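# Load a magnetic post shelf with balanced sockets

## Task

A shelf clings to a vertical post by a magnet, and five sockets are available. Place on the shelf the largest number of sockets it can carry without sinking down the post, and not one fewer. Its capacity is greatest when the weight is spread evenly around the post. Pressing on the shelf or dropping a socket onto it roughly can make it slip, rotate or fall off. When finished, the shelf must sit at the white band, or below it by no more than about a finger's width. Every socket on it must lie within the shelf's rim. Release the gripper and withdraw the arm. Anything that stays in place only because the robot is holding it does not count.

## Robot and tools

Robot: a single six-joint arm ending in a two-finger parallel gripper. Cameras: cam_high (672x504), cam_low (672x504) and cam_wrist (616x616, fisheye), returned in that order. Approximate calibrations are supplied, but each camera may be off by a couple of degrees and several millimetres. While you are composing a reply, the simulation keeps running and the arm holds whatever it was last told.

Frame: every pose is in the scene frame. The origin is on the table surface directly beneath the arm's base. +z points up, and +y is to the left when you face along +x. The base may be slightly tilted, and the reported hand position gets less accurate at long reach. The gripper's fingers point along its own +z axis and close along its own y axis. end_effector_position is the point between the pads when they are shut. Closed fingertips extend about 33 mm past that point; fully open, about 9 mm. Closing pushes the tips roughly 24 mm farther out, so leave that much clearance above a surface.

execute_actions(actions): actions is a list of up to 15 actions, run in order. Each action is a list of up to 15 rows. Each row is one control step of 1/30 s, and a short table repeats its final row until 15 steps are used. A row has 10 numbers in this order: x, y, z, qw, qx, qy, qz, position, force_limit, speed. x, y, z is an absolute target in metres for the gripper point. qw..qz is an absolute orientation quaternion with w first. Both are in the scene frame and are not offsets. The last three numbers control the fingers and each lies in [-1, 1]. position: +1 is fully open (140 mm), about -0.8 brings the pads together, and -1 closes until something blocks them. force_limit: squeeze of about 14 N at -1, 60 N at 0 and 107 N at +1. speed: gap change of about 30 mm/s at -1, 140 at 0 and 250 at +1. An action is rejected if its target lies more than 0.6 m from the gripper's starting position along any gripper axis. If the first action is malformed or fails that check, the entire call does nothing. Repeat the desired quaternion in every row rather than copying a possibly drifted reported one. An empty list simply returns the current state and images.

Motion limits: on every step the commanded pose is clipped to within 70 mm and 16 degrees of the measured pose. Position takes priority over orientation. After an action the arm goes no farther than the last clipped pose, so distant targets need further actions. Joint speeds are capped, and the elbow cannot fully straighten.

move(target, speed, stop_force, blocking): target is a single 10-number row, the same as above, giving an absolute goal pose. Its finger numbers are applied at the start. speed is in m/s, from 0.002 to 0.5 (default 0.25), and rotation is allowed at up to twice that value in rad/s. The straight path lasts 0.5 to 10 s, and longer paths are cut off short. The path ignores obstacles, and the hand can lag, wander or exceed the speed, especially when the arm is extended. stop_force, optional, is in N from 20 to 80 and is unavailable in the first 0.2 s of a scene. It ends the path once the estimated push opposing the motion rises by that amount for 2 steps. The hand then backs up 2 steps and holds. The actual press can still briefly exceed stop_force, and touches at higher speed hit harder, so approach very slowly. The check does not work near stretched poses and is unreliable on moves that rotate the hand. Omit it when pulling away from a contact. blocking=false returns after 0.5 s while the move continues. It cannot be combined with stop_force, and other motion commands are refused until the move ends; check with wait(0) or call stop. The result adds a move: line giving the ending (done, off_target, moving, held, fault, or contact when stop_force ended it) and the distance to target. limits=paced means the pose was clipped. limits=held means a check blocked some steps, after which the arm may surge.

wait(seconds): 0 to 10 s, holding the last command, and it returns early if a running move finishes. stop(): brakes a running move, needing room when the arm is fast, while the fingers keep moving. zoom_image(camera, region): region [x0, y0, x1, y1] in pixels of that camera's latest image, at most 504 by 504. finished_scene(scene): irreversible end of the given scene, and the goal must still hold. Replying without any tool call ends everything.

Results: the state line gives the gripper position, quaternion and velocities. object_status: 0 moving, 1 blocked while opening, 2 blocked while closing (a grip), 3 reached the requested position or pads touching. Confirm a grip by checking for 2. To squeeze harder, raise force_limit and switch position between -1 and -0.98. position_measured is in counts, from 3 (open) to 230 (pads together). Hand target shows the pose the controller is currently driving toward. A pose unreachable line means the clearance check changed or blocked the command, and the mount counts as part of the arm. Step readings list positions, with HELD marking held-back steps. Joint torques and flange force are noisy estimates, and the flange force includes the weight of a held part.

Faults: joint load limits are waist and shoulder 299, elbow 140, and the three wrist joints 39.6 N m. A contact reaching any of these, or an external force of 144 N, freezes the arm for 10 s and cancels the rest of the call. The arm is stiff, so targets even slightly past a firm contact can fault it. Holding loads heats the motors. A MOTOR HOT line warns of this, and reaching the limit brakes the arm.

Avoid: knocking or placing anything off the table, which fails the task. Also avoid drops, slams, hard pushes, and pressing on the shelf. A held part may occasionally be tugged, and loose items may be nudged.

Each tool is called in YAML: its name, and indented under it one key for each argument.

## Session

execute_actions:
  actions: []

Scene clock: 0.00 s.
end_effector_position=(+0.1175, +0.1839, +0.2019) position_measured=3 object_status=3 end_effector_quat_wxyz=(-0.140, +0.742, +0.274, -0.595) end_effector_velocity=(-0.000, -0.000, +0.000) end_effector_angular_velocity=(+0.000, -0.001, +0.002)
Joint positions: [0.389 0.463 2.292 0.273 1.675 1.097]
Joint velocities: [ 0.001 -0.001  0.001 -0.001  0.    -0.   ]
Joint torques (N m, as the joint torque sensors report them, + toward a larger angle): no reading
Flange force (N, the push that the arm receives, along the gripper's own x y z axes): no reading
Hand target: +0.117, +0.184, +0.202; -0.140, +0.742, +0.274, -0.595
camera_calibration (this result's frames):
cam_wrist: T_world_to_cam=[[0.197438, -0.727918, -0.656622, 0.247992], [0.287664, -0.597301, 0.748653, -0.0915489], [-0.937159, -0.336699, 0.0914658, 0.347413], [0, 0, 0, 1]] pos_world=[0.302954, 0.24281, 0.199599]

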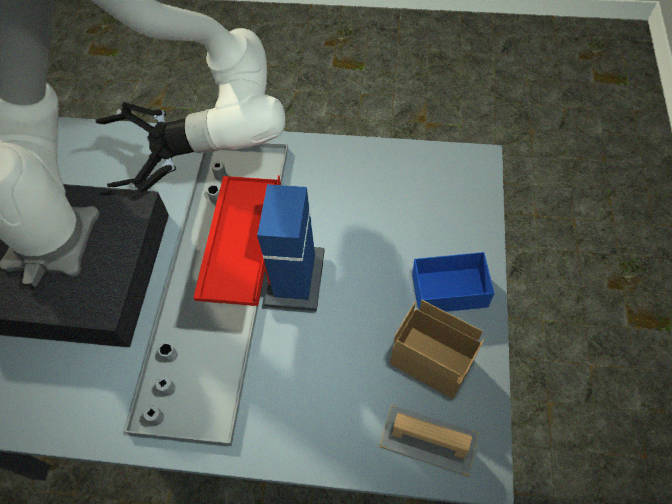

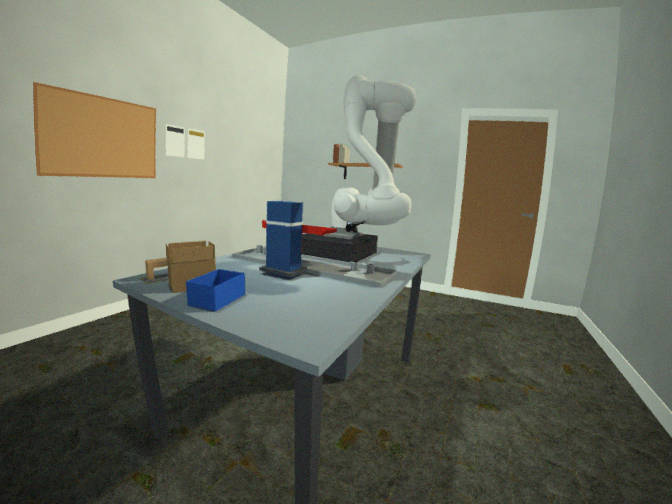

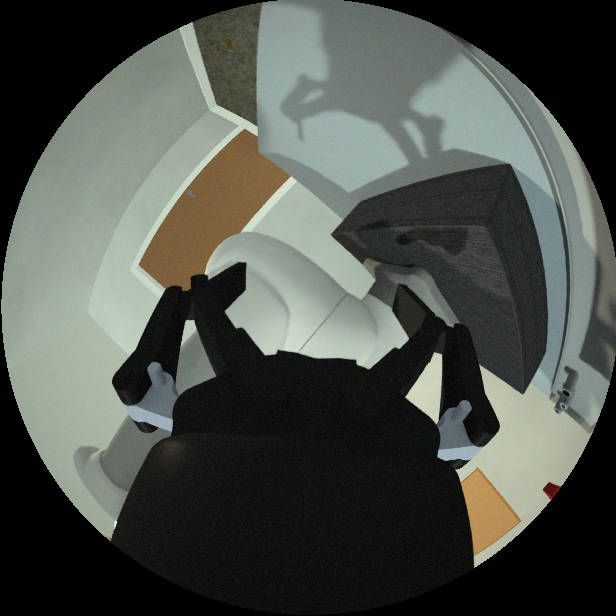

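move:
  target: [0.32,0.29,0.3,0,1,0,0,-0.2,-0.5,0]

move:
  target: [0.32,0.29,0.125,0,1,0,0,-0.2,-0.5,0]

Scene clock: 5.90 s.
end_effector_position=(+0.3196, +0.2896, +0.3005) position_measured=154 object_status=3 end_effector_quat_wxyz=(-0.000, +1.000, +0.000, -0.000) end_effector_velocity=(+0.000, +0.000, -0.000) end_effector_angular_velocity=(-0.003, -0.004, -0.001)
Joint positions: [ 0.654 -0.133  2.132 -0.012  1.135  2.245]
Joint velocities: [ 0.005  0.     0.    -0.006 -0.002  0.009]
Joint torques (N m, as the joint torque sensors report them, + toward a larger angle): [ -0.68 -25.52 -37.51   3.44   0.02   0.42]
Flange force (N, the push that the arm receives, along the gripper's own x y z axes): [0.1 -2.4 0.3]
Hand target: +0.320, +0.290, +0.301; -0.000, +1.000, +0.000, -0.000
Off the commanded pose: 0.001 m, 0 deg.
move: done
camera_calibration (this result's frames):
cam_wrist: T_world_to_cam=[[0.140448, -0.988135, -0.0621529, 0.264736], [-0.905567, -0.153584, 0.395424, 0.198671], [-0.400278, 0.000747101, -0.916393, 0.596972], [0, 0, 0, 1]] pos_world=[0.381683, 0.291662, 0.484956]

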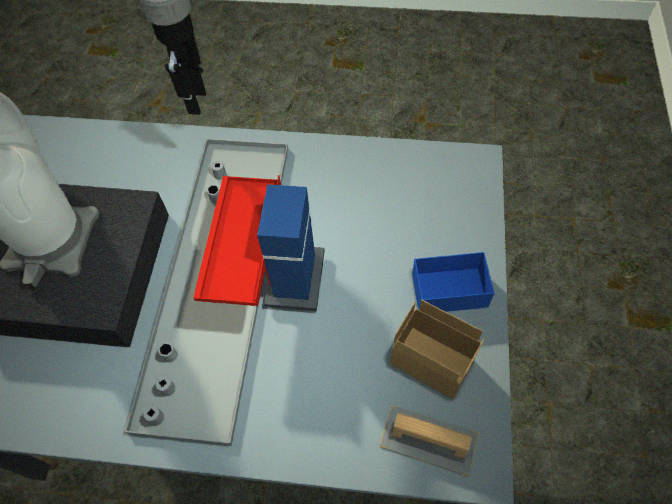

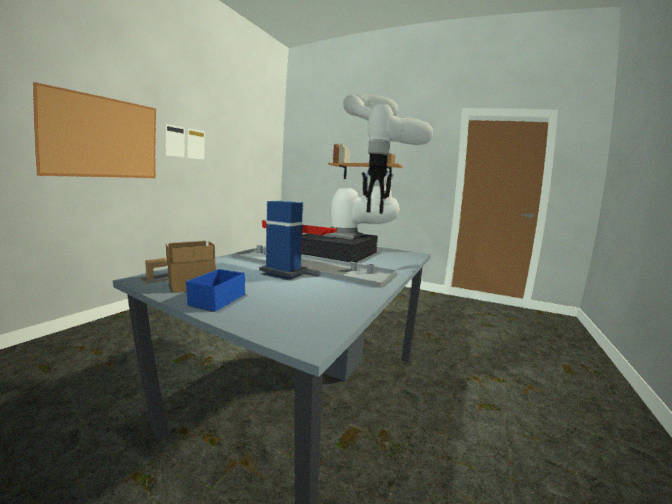

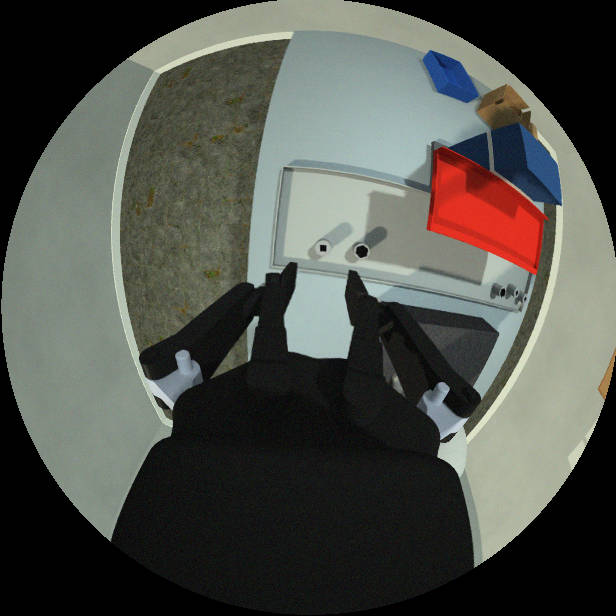

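Scene clock: 7.10 s.
end_effector_position=(+0.3203, +0.2901, +0.1250) position_measured=154 object_status=3 end_effector_quat_wxyz=(+0.000, +1.000, -0.000, +0.000) end_effector_velocity=(+0.000, -0.000, -0.002) end_effector_angular_velocity=(-0.001, +0.001, -0.000)
Joint positions: [ 0.65   0.08   2.317 -0.017  0.736  2.249]
Joint velocities: [-0.     0.004  0.001  0.    -0.003 -0.   ]
Joint torques (N m, as the joint torque sensors report them, + toward a larger angle): [  0.15 -39.04 -28.43   2.61  -0.03   0.26]
Flange force (N, the push that the arm receives, along the gripper's own x y z axes): [1.1 -1.9 3.5]
Hand target: +0.320, +0.290, +0.125; +0.000, +1.000, -0.000, +0.000
Off the commanded pose: 0.000 m, 0 deg.
move: done
camera_calibration (this result's frames):
cam_wrist: T_world_to_cam=[[0.139924, -0.988237, -0.0617165, 0.254365], [-0.905914, -0.152929, 0.394883, 0.268716], [-0.399676, 0.000656318, -0.916656, 0.436209], [0, 0, 0, 1]] pos_world=[0.382184, 0.292181, 0.309441]

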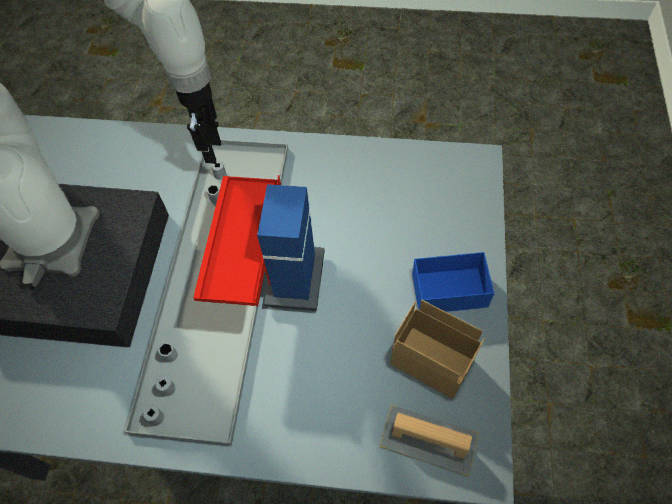

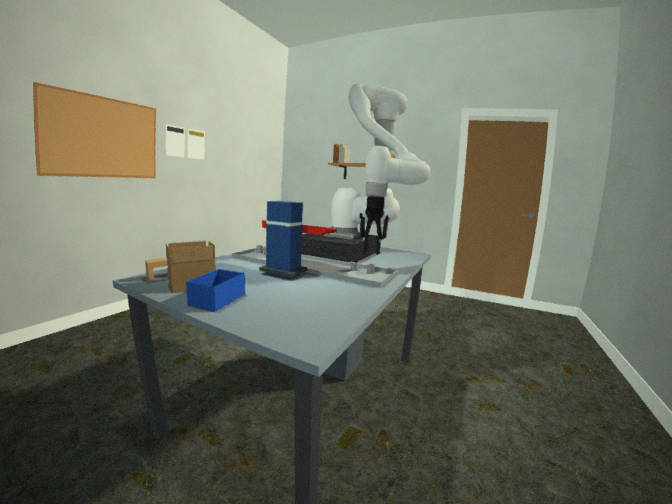

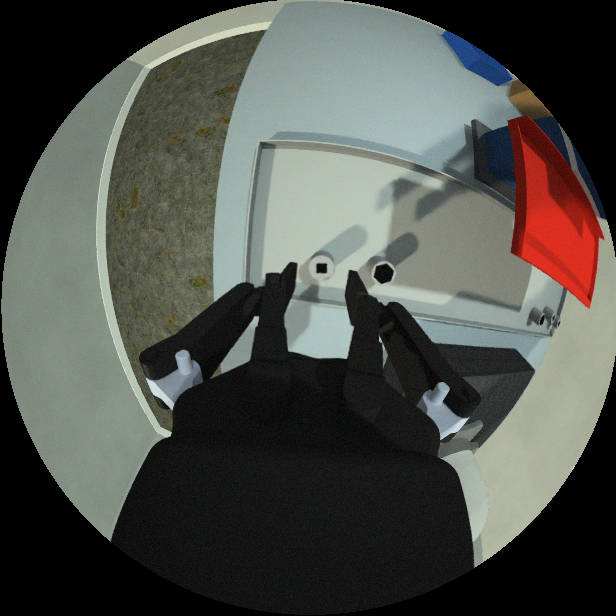

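move:
  target: [0.32,0.291,0.047,0,1,0,0,-0.2,-0.5,0]
  speed: 0.08

move:
  target: [0.32,0.291,0.047,0,1,0,0,-1,-0.5,0]

move:
  target: [0.32,0.291,0.3,0,1,0,0,-1,-0.5,0]

move:
  target: [0.482,-0.007,0.27,0,1,0,0,-1,-0.5,0]

move:
  target: [0.482,-0.007,0.23,0,1,0,0,-1,-0.5,0]
  speed: 0.02

move:
  target: [0.482,-0.007,0.224,0,1,0,0,-1,-0.5,0]
  speed: 0.003

wait:
  seconds: 0.5

Scene clock: 13.40 s.
end_effector_position=(+0.3201, +0.2910, +0.0470) position_measured=154 object_status=3 end_effector_quat_wxyz=(+0.000, +1.000, -0.000, +0.000) end_effector_velocity=(-0.000, +0.000, -0.001) end_effector_angular_velocity=(+0.001, +0.000, -0.000)
Joint positions: [ 0.65   0.222  2.368 -0.022  0.544  2.255]
Joint velocities: [ 0.     0.002  0.001  0.001 -0.003  0.   ]
Joint torques (N m, as the joint torque sensors report them, + toward a larger angle): [ -0.19 -44.56 -20.94   2.05  -0.34  -0.1 ]
Flange force (N, the push that the arm receives, along the gripper's own x y z axes): [-1.2 -2.4 -2.4]
Hand target: +0.320, +0.291, +0.047; +0.000, +1.000, -0.000, +0.000
Off the commanded pose: 0.000 m, 0 deg.
move: done
camera_calibration (this result's frames):
cam_wrist: T_world_to_cam=[[0.140035, -0.988219, -0.0617481, 0.250433], [-0.905881, -0.153043, 0.394913, 0.29953], [-0.399711, 0.000634764, -0.916641, 0.3647], [0, 0, 0, 1]] pos_world=[0.382044, 0.293092, 0.231474]

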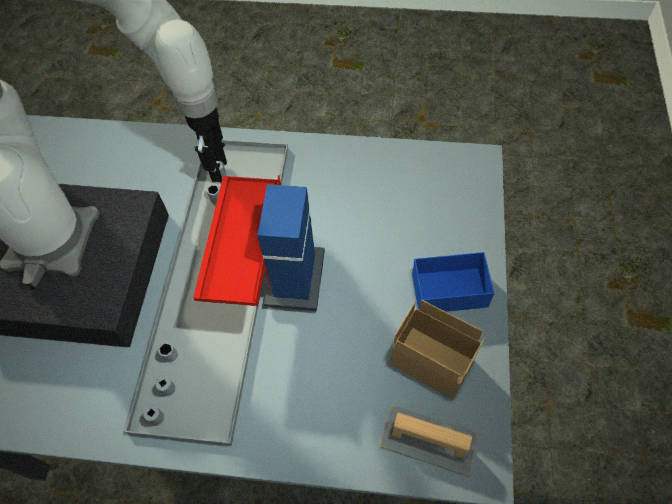

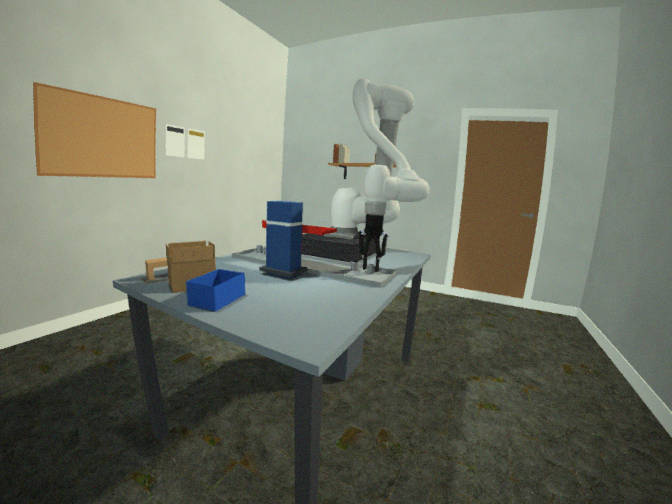

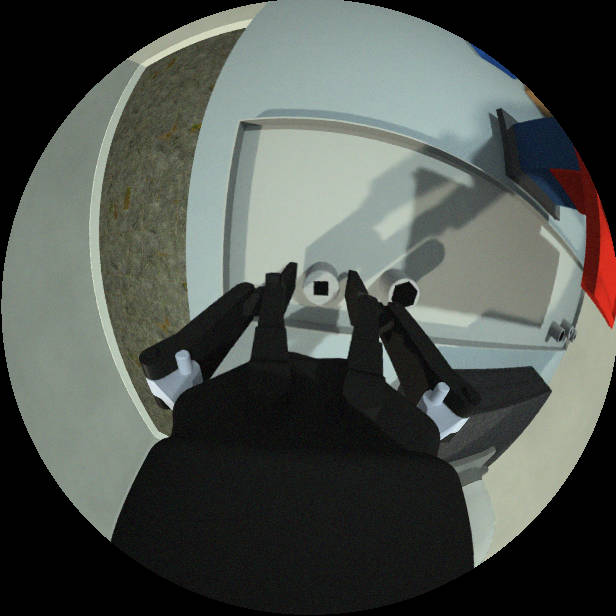

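Scene clock: 14.10 s.
end_effector_position=(+0.3200, +0.2910, +0.0470) position_measured=185 object_status=2 end_effector_quat_wxyz=(+0.000, +1.000, -0.000, -0.000) end_effector_velocity=(-0.001, -0.000, -0.000) end_effector_angular_velocity=(-0.001, +0.001, +0.001)
Joint positions: [ 0.65   0.222  2.368 -0.022  0.544  2.255]
Joint velocities: [ 0.001  0.     0.    -0.     0.     0.   ]
Joint torques (N m, as the joint torque sensors report them, + toward a larger angle): [ -0.4  -37.16 -16.46   2.25   0.13   0.03]
Flange force (N, the push that the arm receives, along the gripper's own x y z axes): [-2.1 -1.6 -17.9]
Hand target: +0.320, +0.291, +0.047; -0.000, +1.000, +0.000, -0.000
Off the commanded pose: 0.000 m, 0 deg.
move: done
camera_calibration (this result's frames):
cam_wrist: T_world_to_cam=[[0.140093, -0.988209, -0.0617759, 0.250367], [-0.905829, -0.153107, 0.395009, 0.299422], [-0.39981, 0.00062051, -0.916598, 0.364656], [0, 0, 0, 1]] pos_world=[0.381943, 0.293032, 0.231435]

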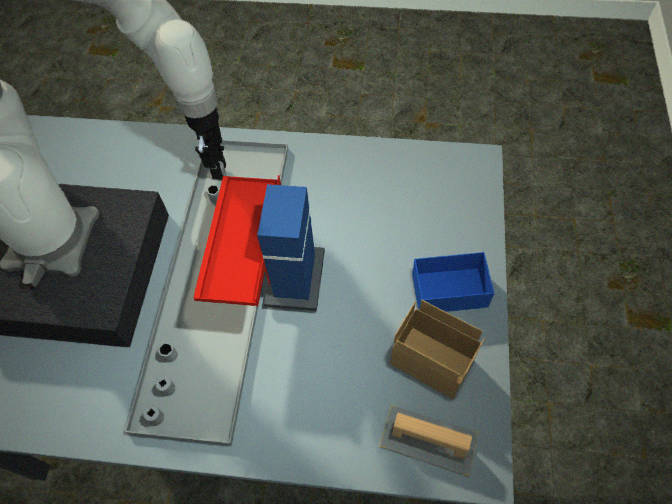

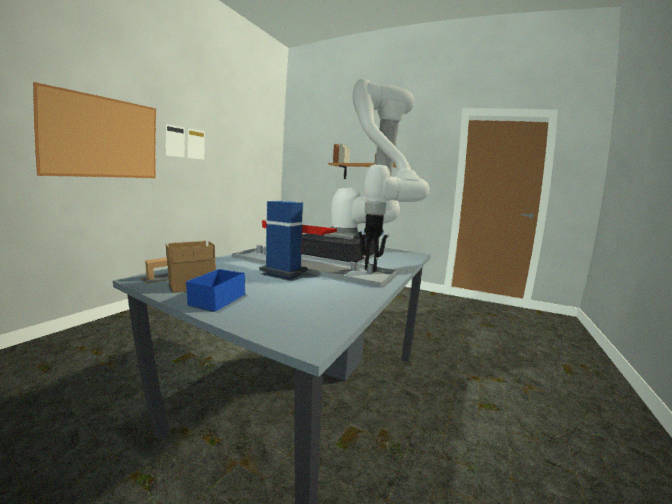

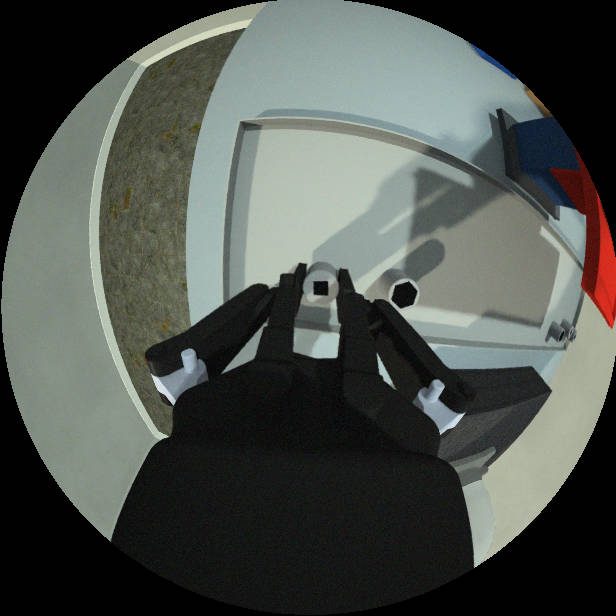

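Scene clock: 15.60 s.
end_effector_position=(+0.3196, +0.2908, +0.3002) position_measured=185 object_status=2 end_effector_quat_wxyz=(-0.000, +1.000, +0.000, -0.000) end_effector_velocity=(+0.000, +0.000, +0.001) end_effector_angular_velocity=(+0.001, +0.000, +0.001)
Joint positions: [ 0.656 -0.131  2.132 -0.012  1.133  2.248]
Joint velocities: [-0.    -0.001 -0.002  0.001  0.002 -0.002]
Joint torques (N m, as the joint torque sensors report them, + toward a larger angle): [ -0.39 -25.08 -37.72   3.75  -0.36   0.17]
Flange force (N, the push that the arm receives, along the gripper's own x y z axes): [-1.0 -1.4 -0.7]
Hand target: +0.320, +0.291, +0.300; -0.000, +1.000, +0.000, -0.000
Off the commanded pose: 0.000 m, 0 deg.
move: done
camera_calibration (this result's frames):
cam_wrist: T_world_to_cam=[[0.14032, -0.988164, -0.0619799, 0.265843], [-0.905758, -0.153398, 0.395058, 0.19909], [-0.39989, 0.000704094, -0.916563, 0.596576], [0, 0, 0, 1]] pos_world=[0.381589, 0.292816, 0.484624]

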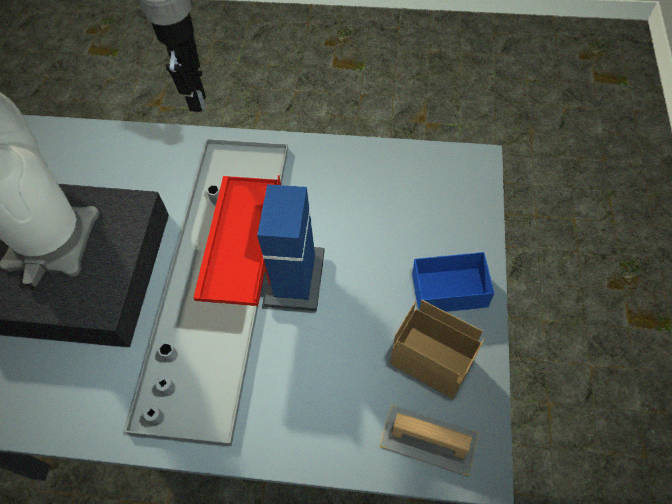

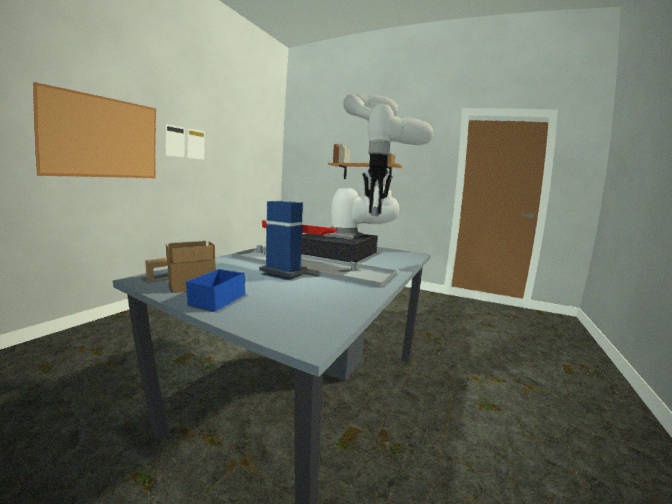

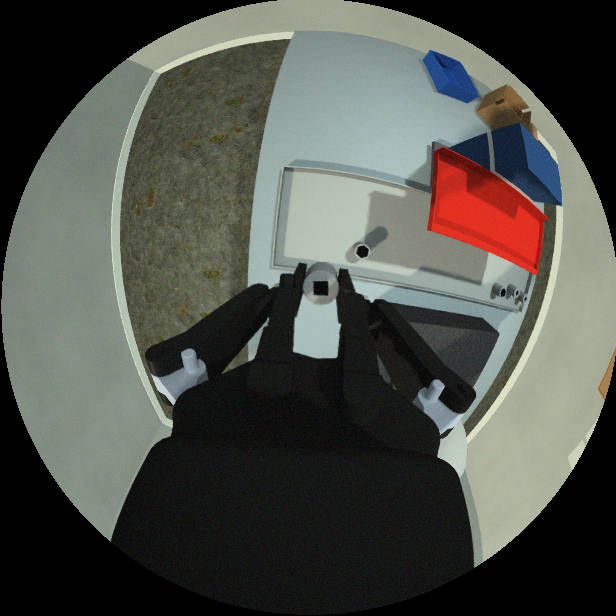

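Scene clock: 17.43 s.
end_effector_position=(+0.4818, -0.0073, +0.2700) position_measured=185 object_status=2 end_effector_quat_wxyz=(+0.000, +1.000, +0.000, +0.000) end_effector_velocity=(+0.000, -0.001, -0.000) end_effector_angular_velocity=(-0.000, -0.000, +0.001)
Joint positions: [-0.099 -0.03   2.094 -0.004  1.064  1.489]
Joint velocities: [-0.002  0.    -0.    -0.    -0.    -0.003]
Joint torques (N m, as the joint torque sensors report them, + toward a larger angle): [  1.74 -33.17 -36.63   3.39  -0.13   0.06]
Flange force (N, the push that the arm receives, along the gripper's own x y z axes): [-4.0 2.1 -2.0]
Hand target: +0.482, -0.007, +0.270; +0.000, +1.000, -0.000, +0.000
Off the commanded pose: 0.000 m, 0 deg.
move: done
camera_calibration (this result's frames):
cam_wrist: T_world_to_cam=[[0.140147, -0.988232, -0.06129, -0.0534234], [-0.90605, -0.152963, 0.394557, 0.312475], [-0.399289, 0.000235754, -0.916825, 0.63383], [0, 0, 0, 1]] pos_world=[0.543686, -0.00514705, 0.454548]

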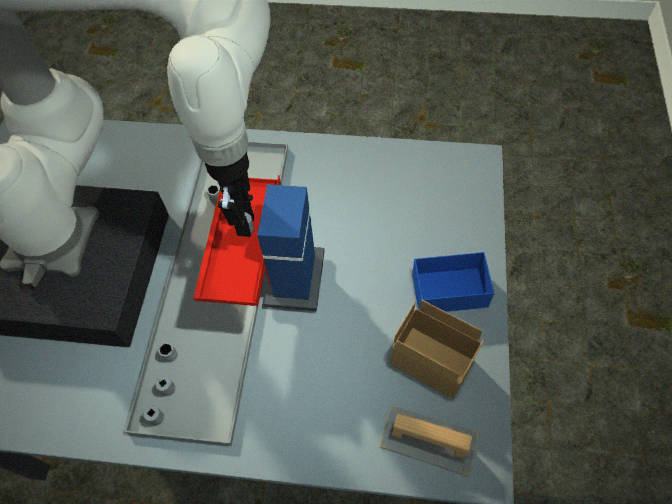

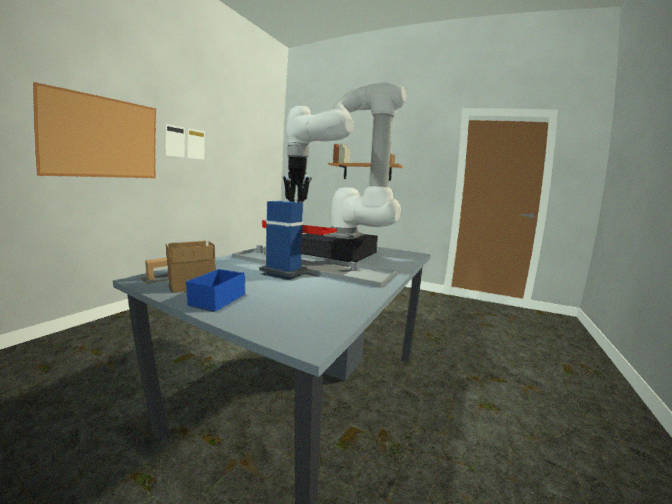

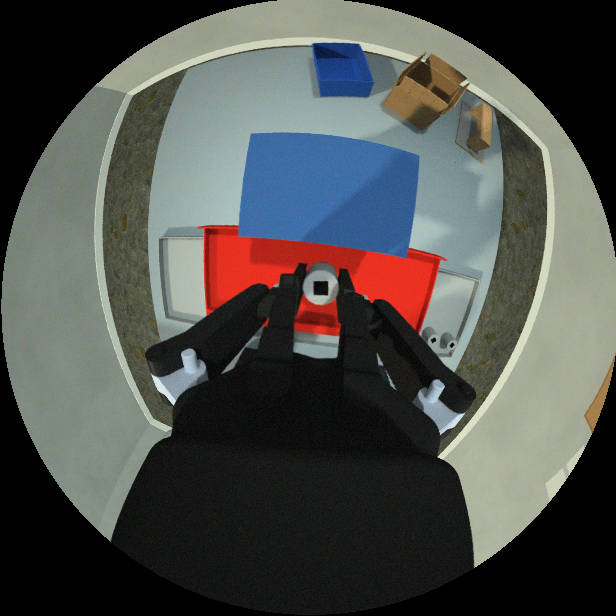

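Scene clock: 19.70 s.
end_effector_position=(+0.4821, -0.0070, +0.2300) position_measured=185 object_status=2 end_effector_quat_wxyz=(+0.000, +1.000, -0.000, -0.000) end_effector_velocity=(+0.000, +0.001, -0.000) end_effector_angular_velocity=(+0.001, -0.001, +0.001)
Joint positions: [-0.099  0.01   2.138 -0.004  0.98   1.489]
Joint velocities: [ 0.001  0.     0.001  0.001 -0.002 -0.   ]
Joint torques (N m, as the joint torque sensors report them, + toward a larger angle): [ -0.18 -35.3  -34.51   3.33  -0.48   0.18]
Flange force (N, the push that the arm receives, along the gripper's own x y z axes): [-2.8 -1.6 -3.3]
Hand target: +0.482, -0.007, +0.230; +0.000, +1.000, -0.000, -0.000
Off the commanded pose: 0.000 m, 0 deg.
move: done
camera_calibration (this result's frames):
cam_wrist: T_world_to_cam=[[0.14007, -0.988211, -0.0617958, -0.0554975], [-0.905854, -0.153095, 0.394956, 0.328319], [-0.399761, 0.000656287, -0.916619, 0.597425], [0, 0, 0, 1]] pos_world=[0.54401, -0.00497153, 0.41451]

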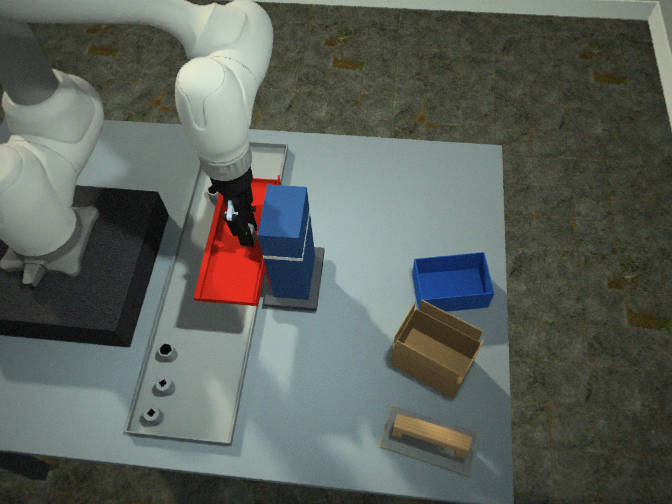

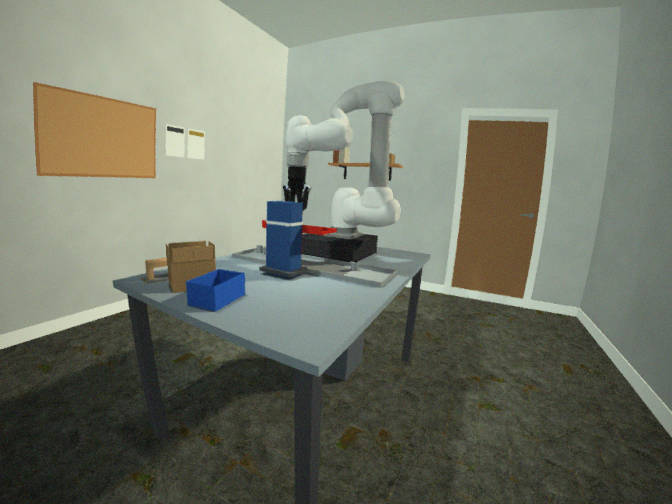

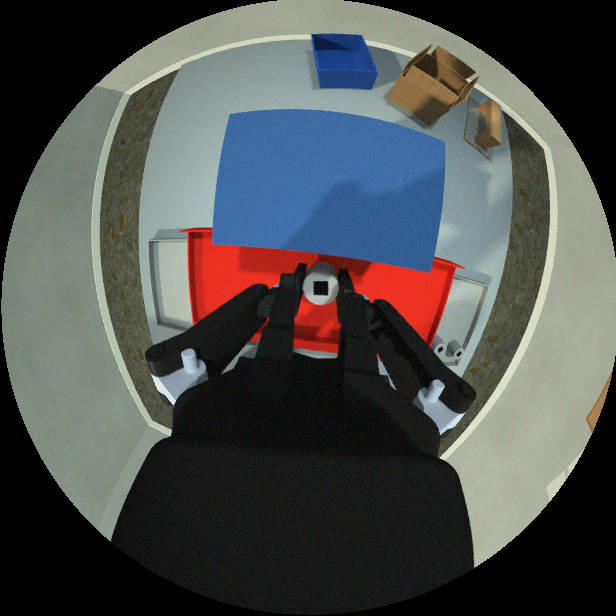

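Scene clock: 21.93 s.
end_effector_position=(+0.4820, -0.0070, +0.2240) position_measured=185 object_status=2 end_effector_quat_wxyz=(-0.000, +1.000, +0.000, +0.000) end_effector_velocity=(+0.000, -0.001, -0.000) end_effector_angular_velocity=(-0.000, -0.000, -0.001)
Joint positions: [-0.099  0.016  2.144 -0.004  0.968  1.489]
Joint velocities: [-0.001  0.     0.    -0.    -0.     0.001]
Joint torques (N m, as the joint torque sensors report them, + toward a larger angle): [ -1.39 -37.04 -33.71   3.22  -0.38  -0.09]
Flange force (N, the push that the arm receives, along the gripper's own x y z axes): [0.5 -4.1 -2.1]
Hand target: +0.482, -0.007, +0.224; +0.000, +1.000, -0.000, -0.000
Off the commanded pose: 0.000 m, 0 deg.
move: done
camera_calibration (this result's frames):
cam_wrist: T_world_to_cam=[[0.140131, -0.988201, -0.0618209, -0.0558539], [-0.905846, -0.153161, 0.394948, 0.330646], [-0.399757, 0.000655574, -0.916621, 0.59188], [0, 0, 0, 1]] pos_world=[0.543949, -0.00494095, 0.408489]

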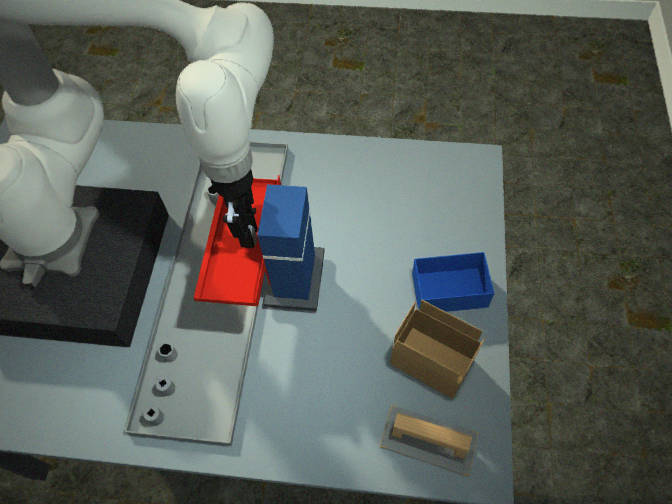

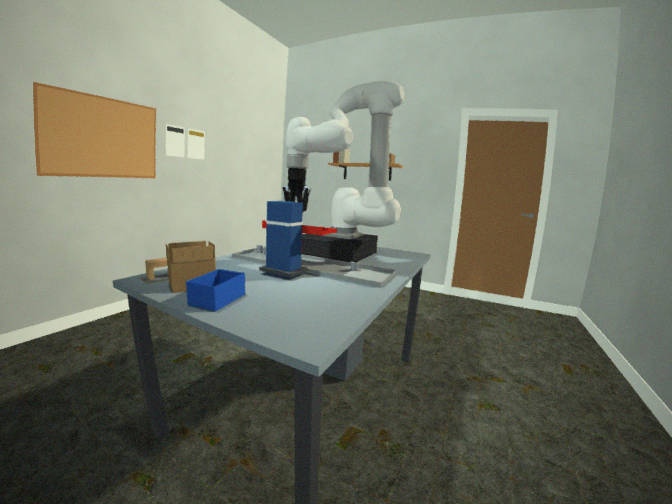

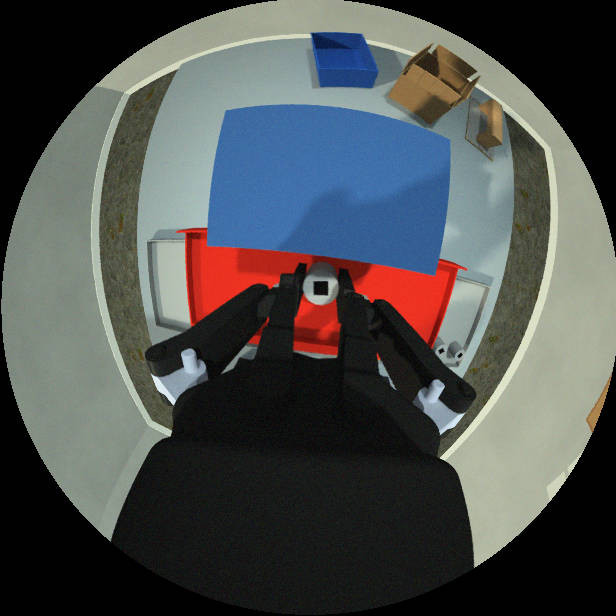

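Scene clock: 22.43 s.
end_effector_position=(+0.4820, -0.0070, +0.2240) position_measured=185 object_status=2 end_effector_quat_wxyz=(-0.000, +1.000, +0.000, +0.000) end_effector_velocity=(+0.001, -0.000, -0.000) end_effector_angular_velocity=(+0.001, +0.000, -0.001)
Joint positions: [-0.099  0.017  2.144 -0.004  0.968  1.489]
Joint velocities: [-0.001  0.001 -0.001  0.001 -0.    -0.   ]
Joint torques (N m, as the joint torque sensors report them, + toward a larger angle): [ -1.43 -37.28 -34.07   3.21  -0.4    0.17]
Flange force (N, the push that the arm receives, along the gripper's own x y z axes): [0.9 -3.7 -1.0]
Hand target: +0.482, -0.007, +0.224; +0.000, +1.000, -0.000, -0.000
Off the commanded pose: 0.000 m, 0 deg.
wait: 0.50 s; at rest by 0.17 s
camera_calibration (this result's frames):
cam_wrist: T_world_to_cam=[[0.140131, -0.988201, -0.0618219, -0.0558543], [-0.905845, -0.153161, 0.394951, 0.33065], [-0.39976, 0.000656094, -0.91662, 0.591866], [0, 0, 0, 1]] pos_world=[0.543949, -0.00494087, 0.408472]

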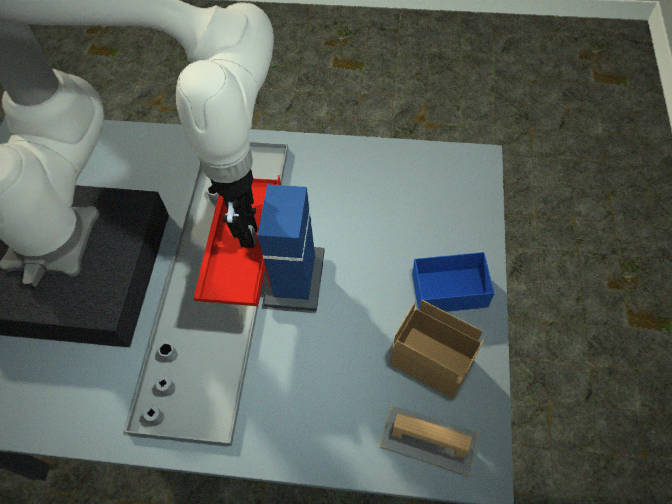

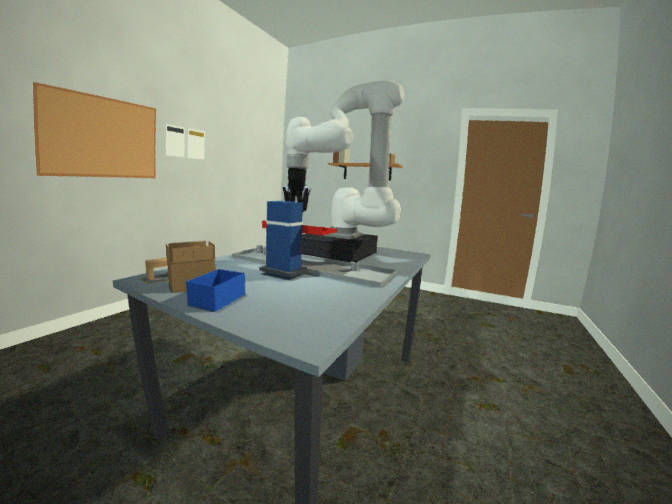

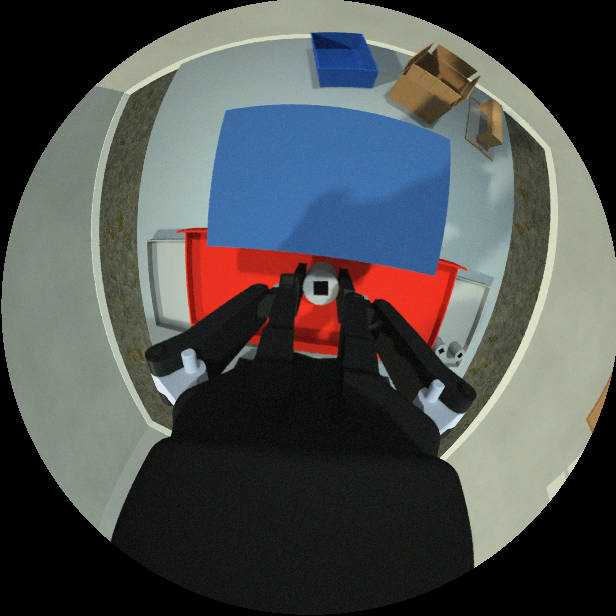

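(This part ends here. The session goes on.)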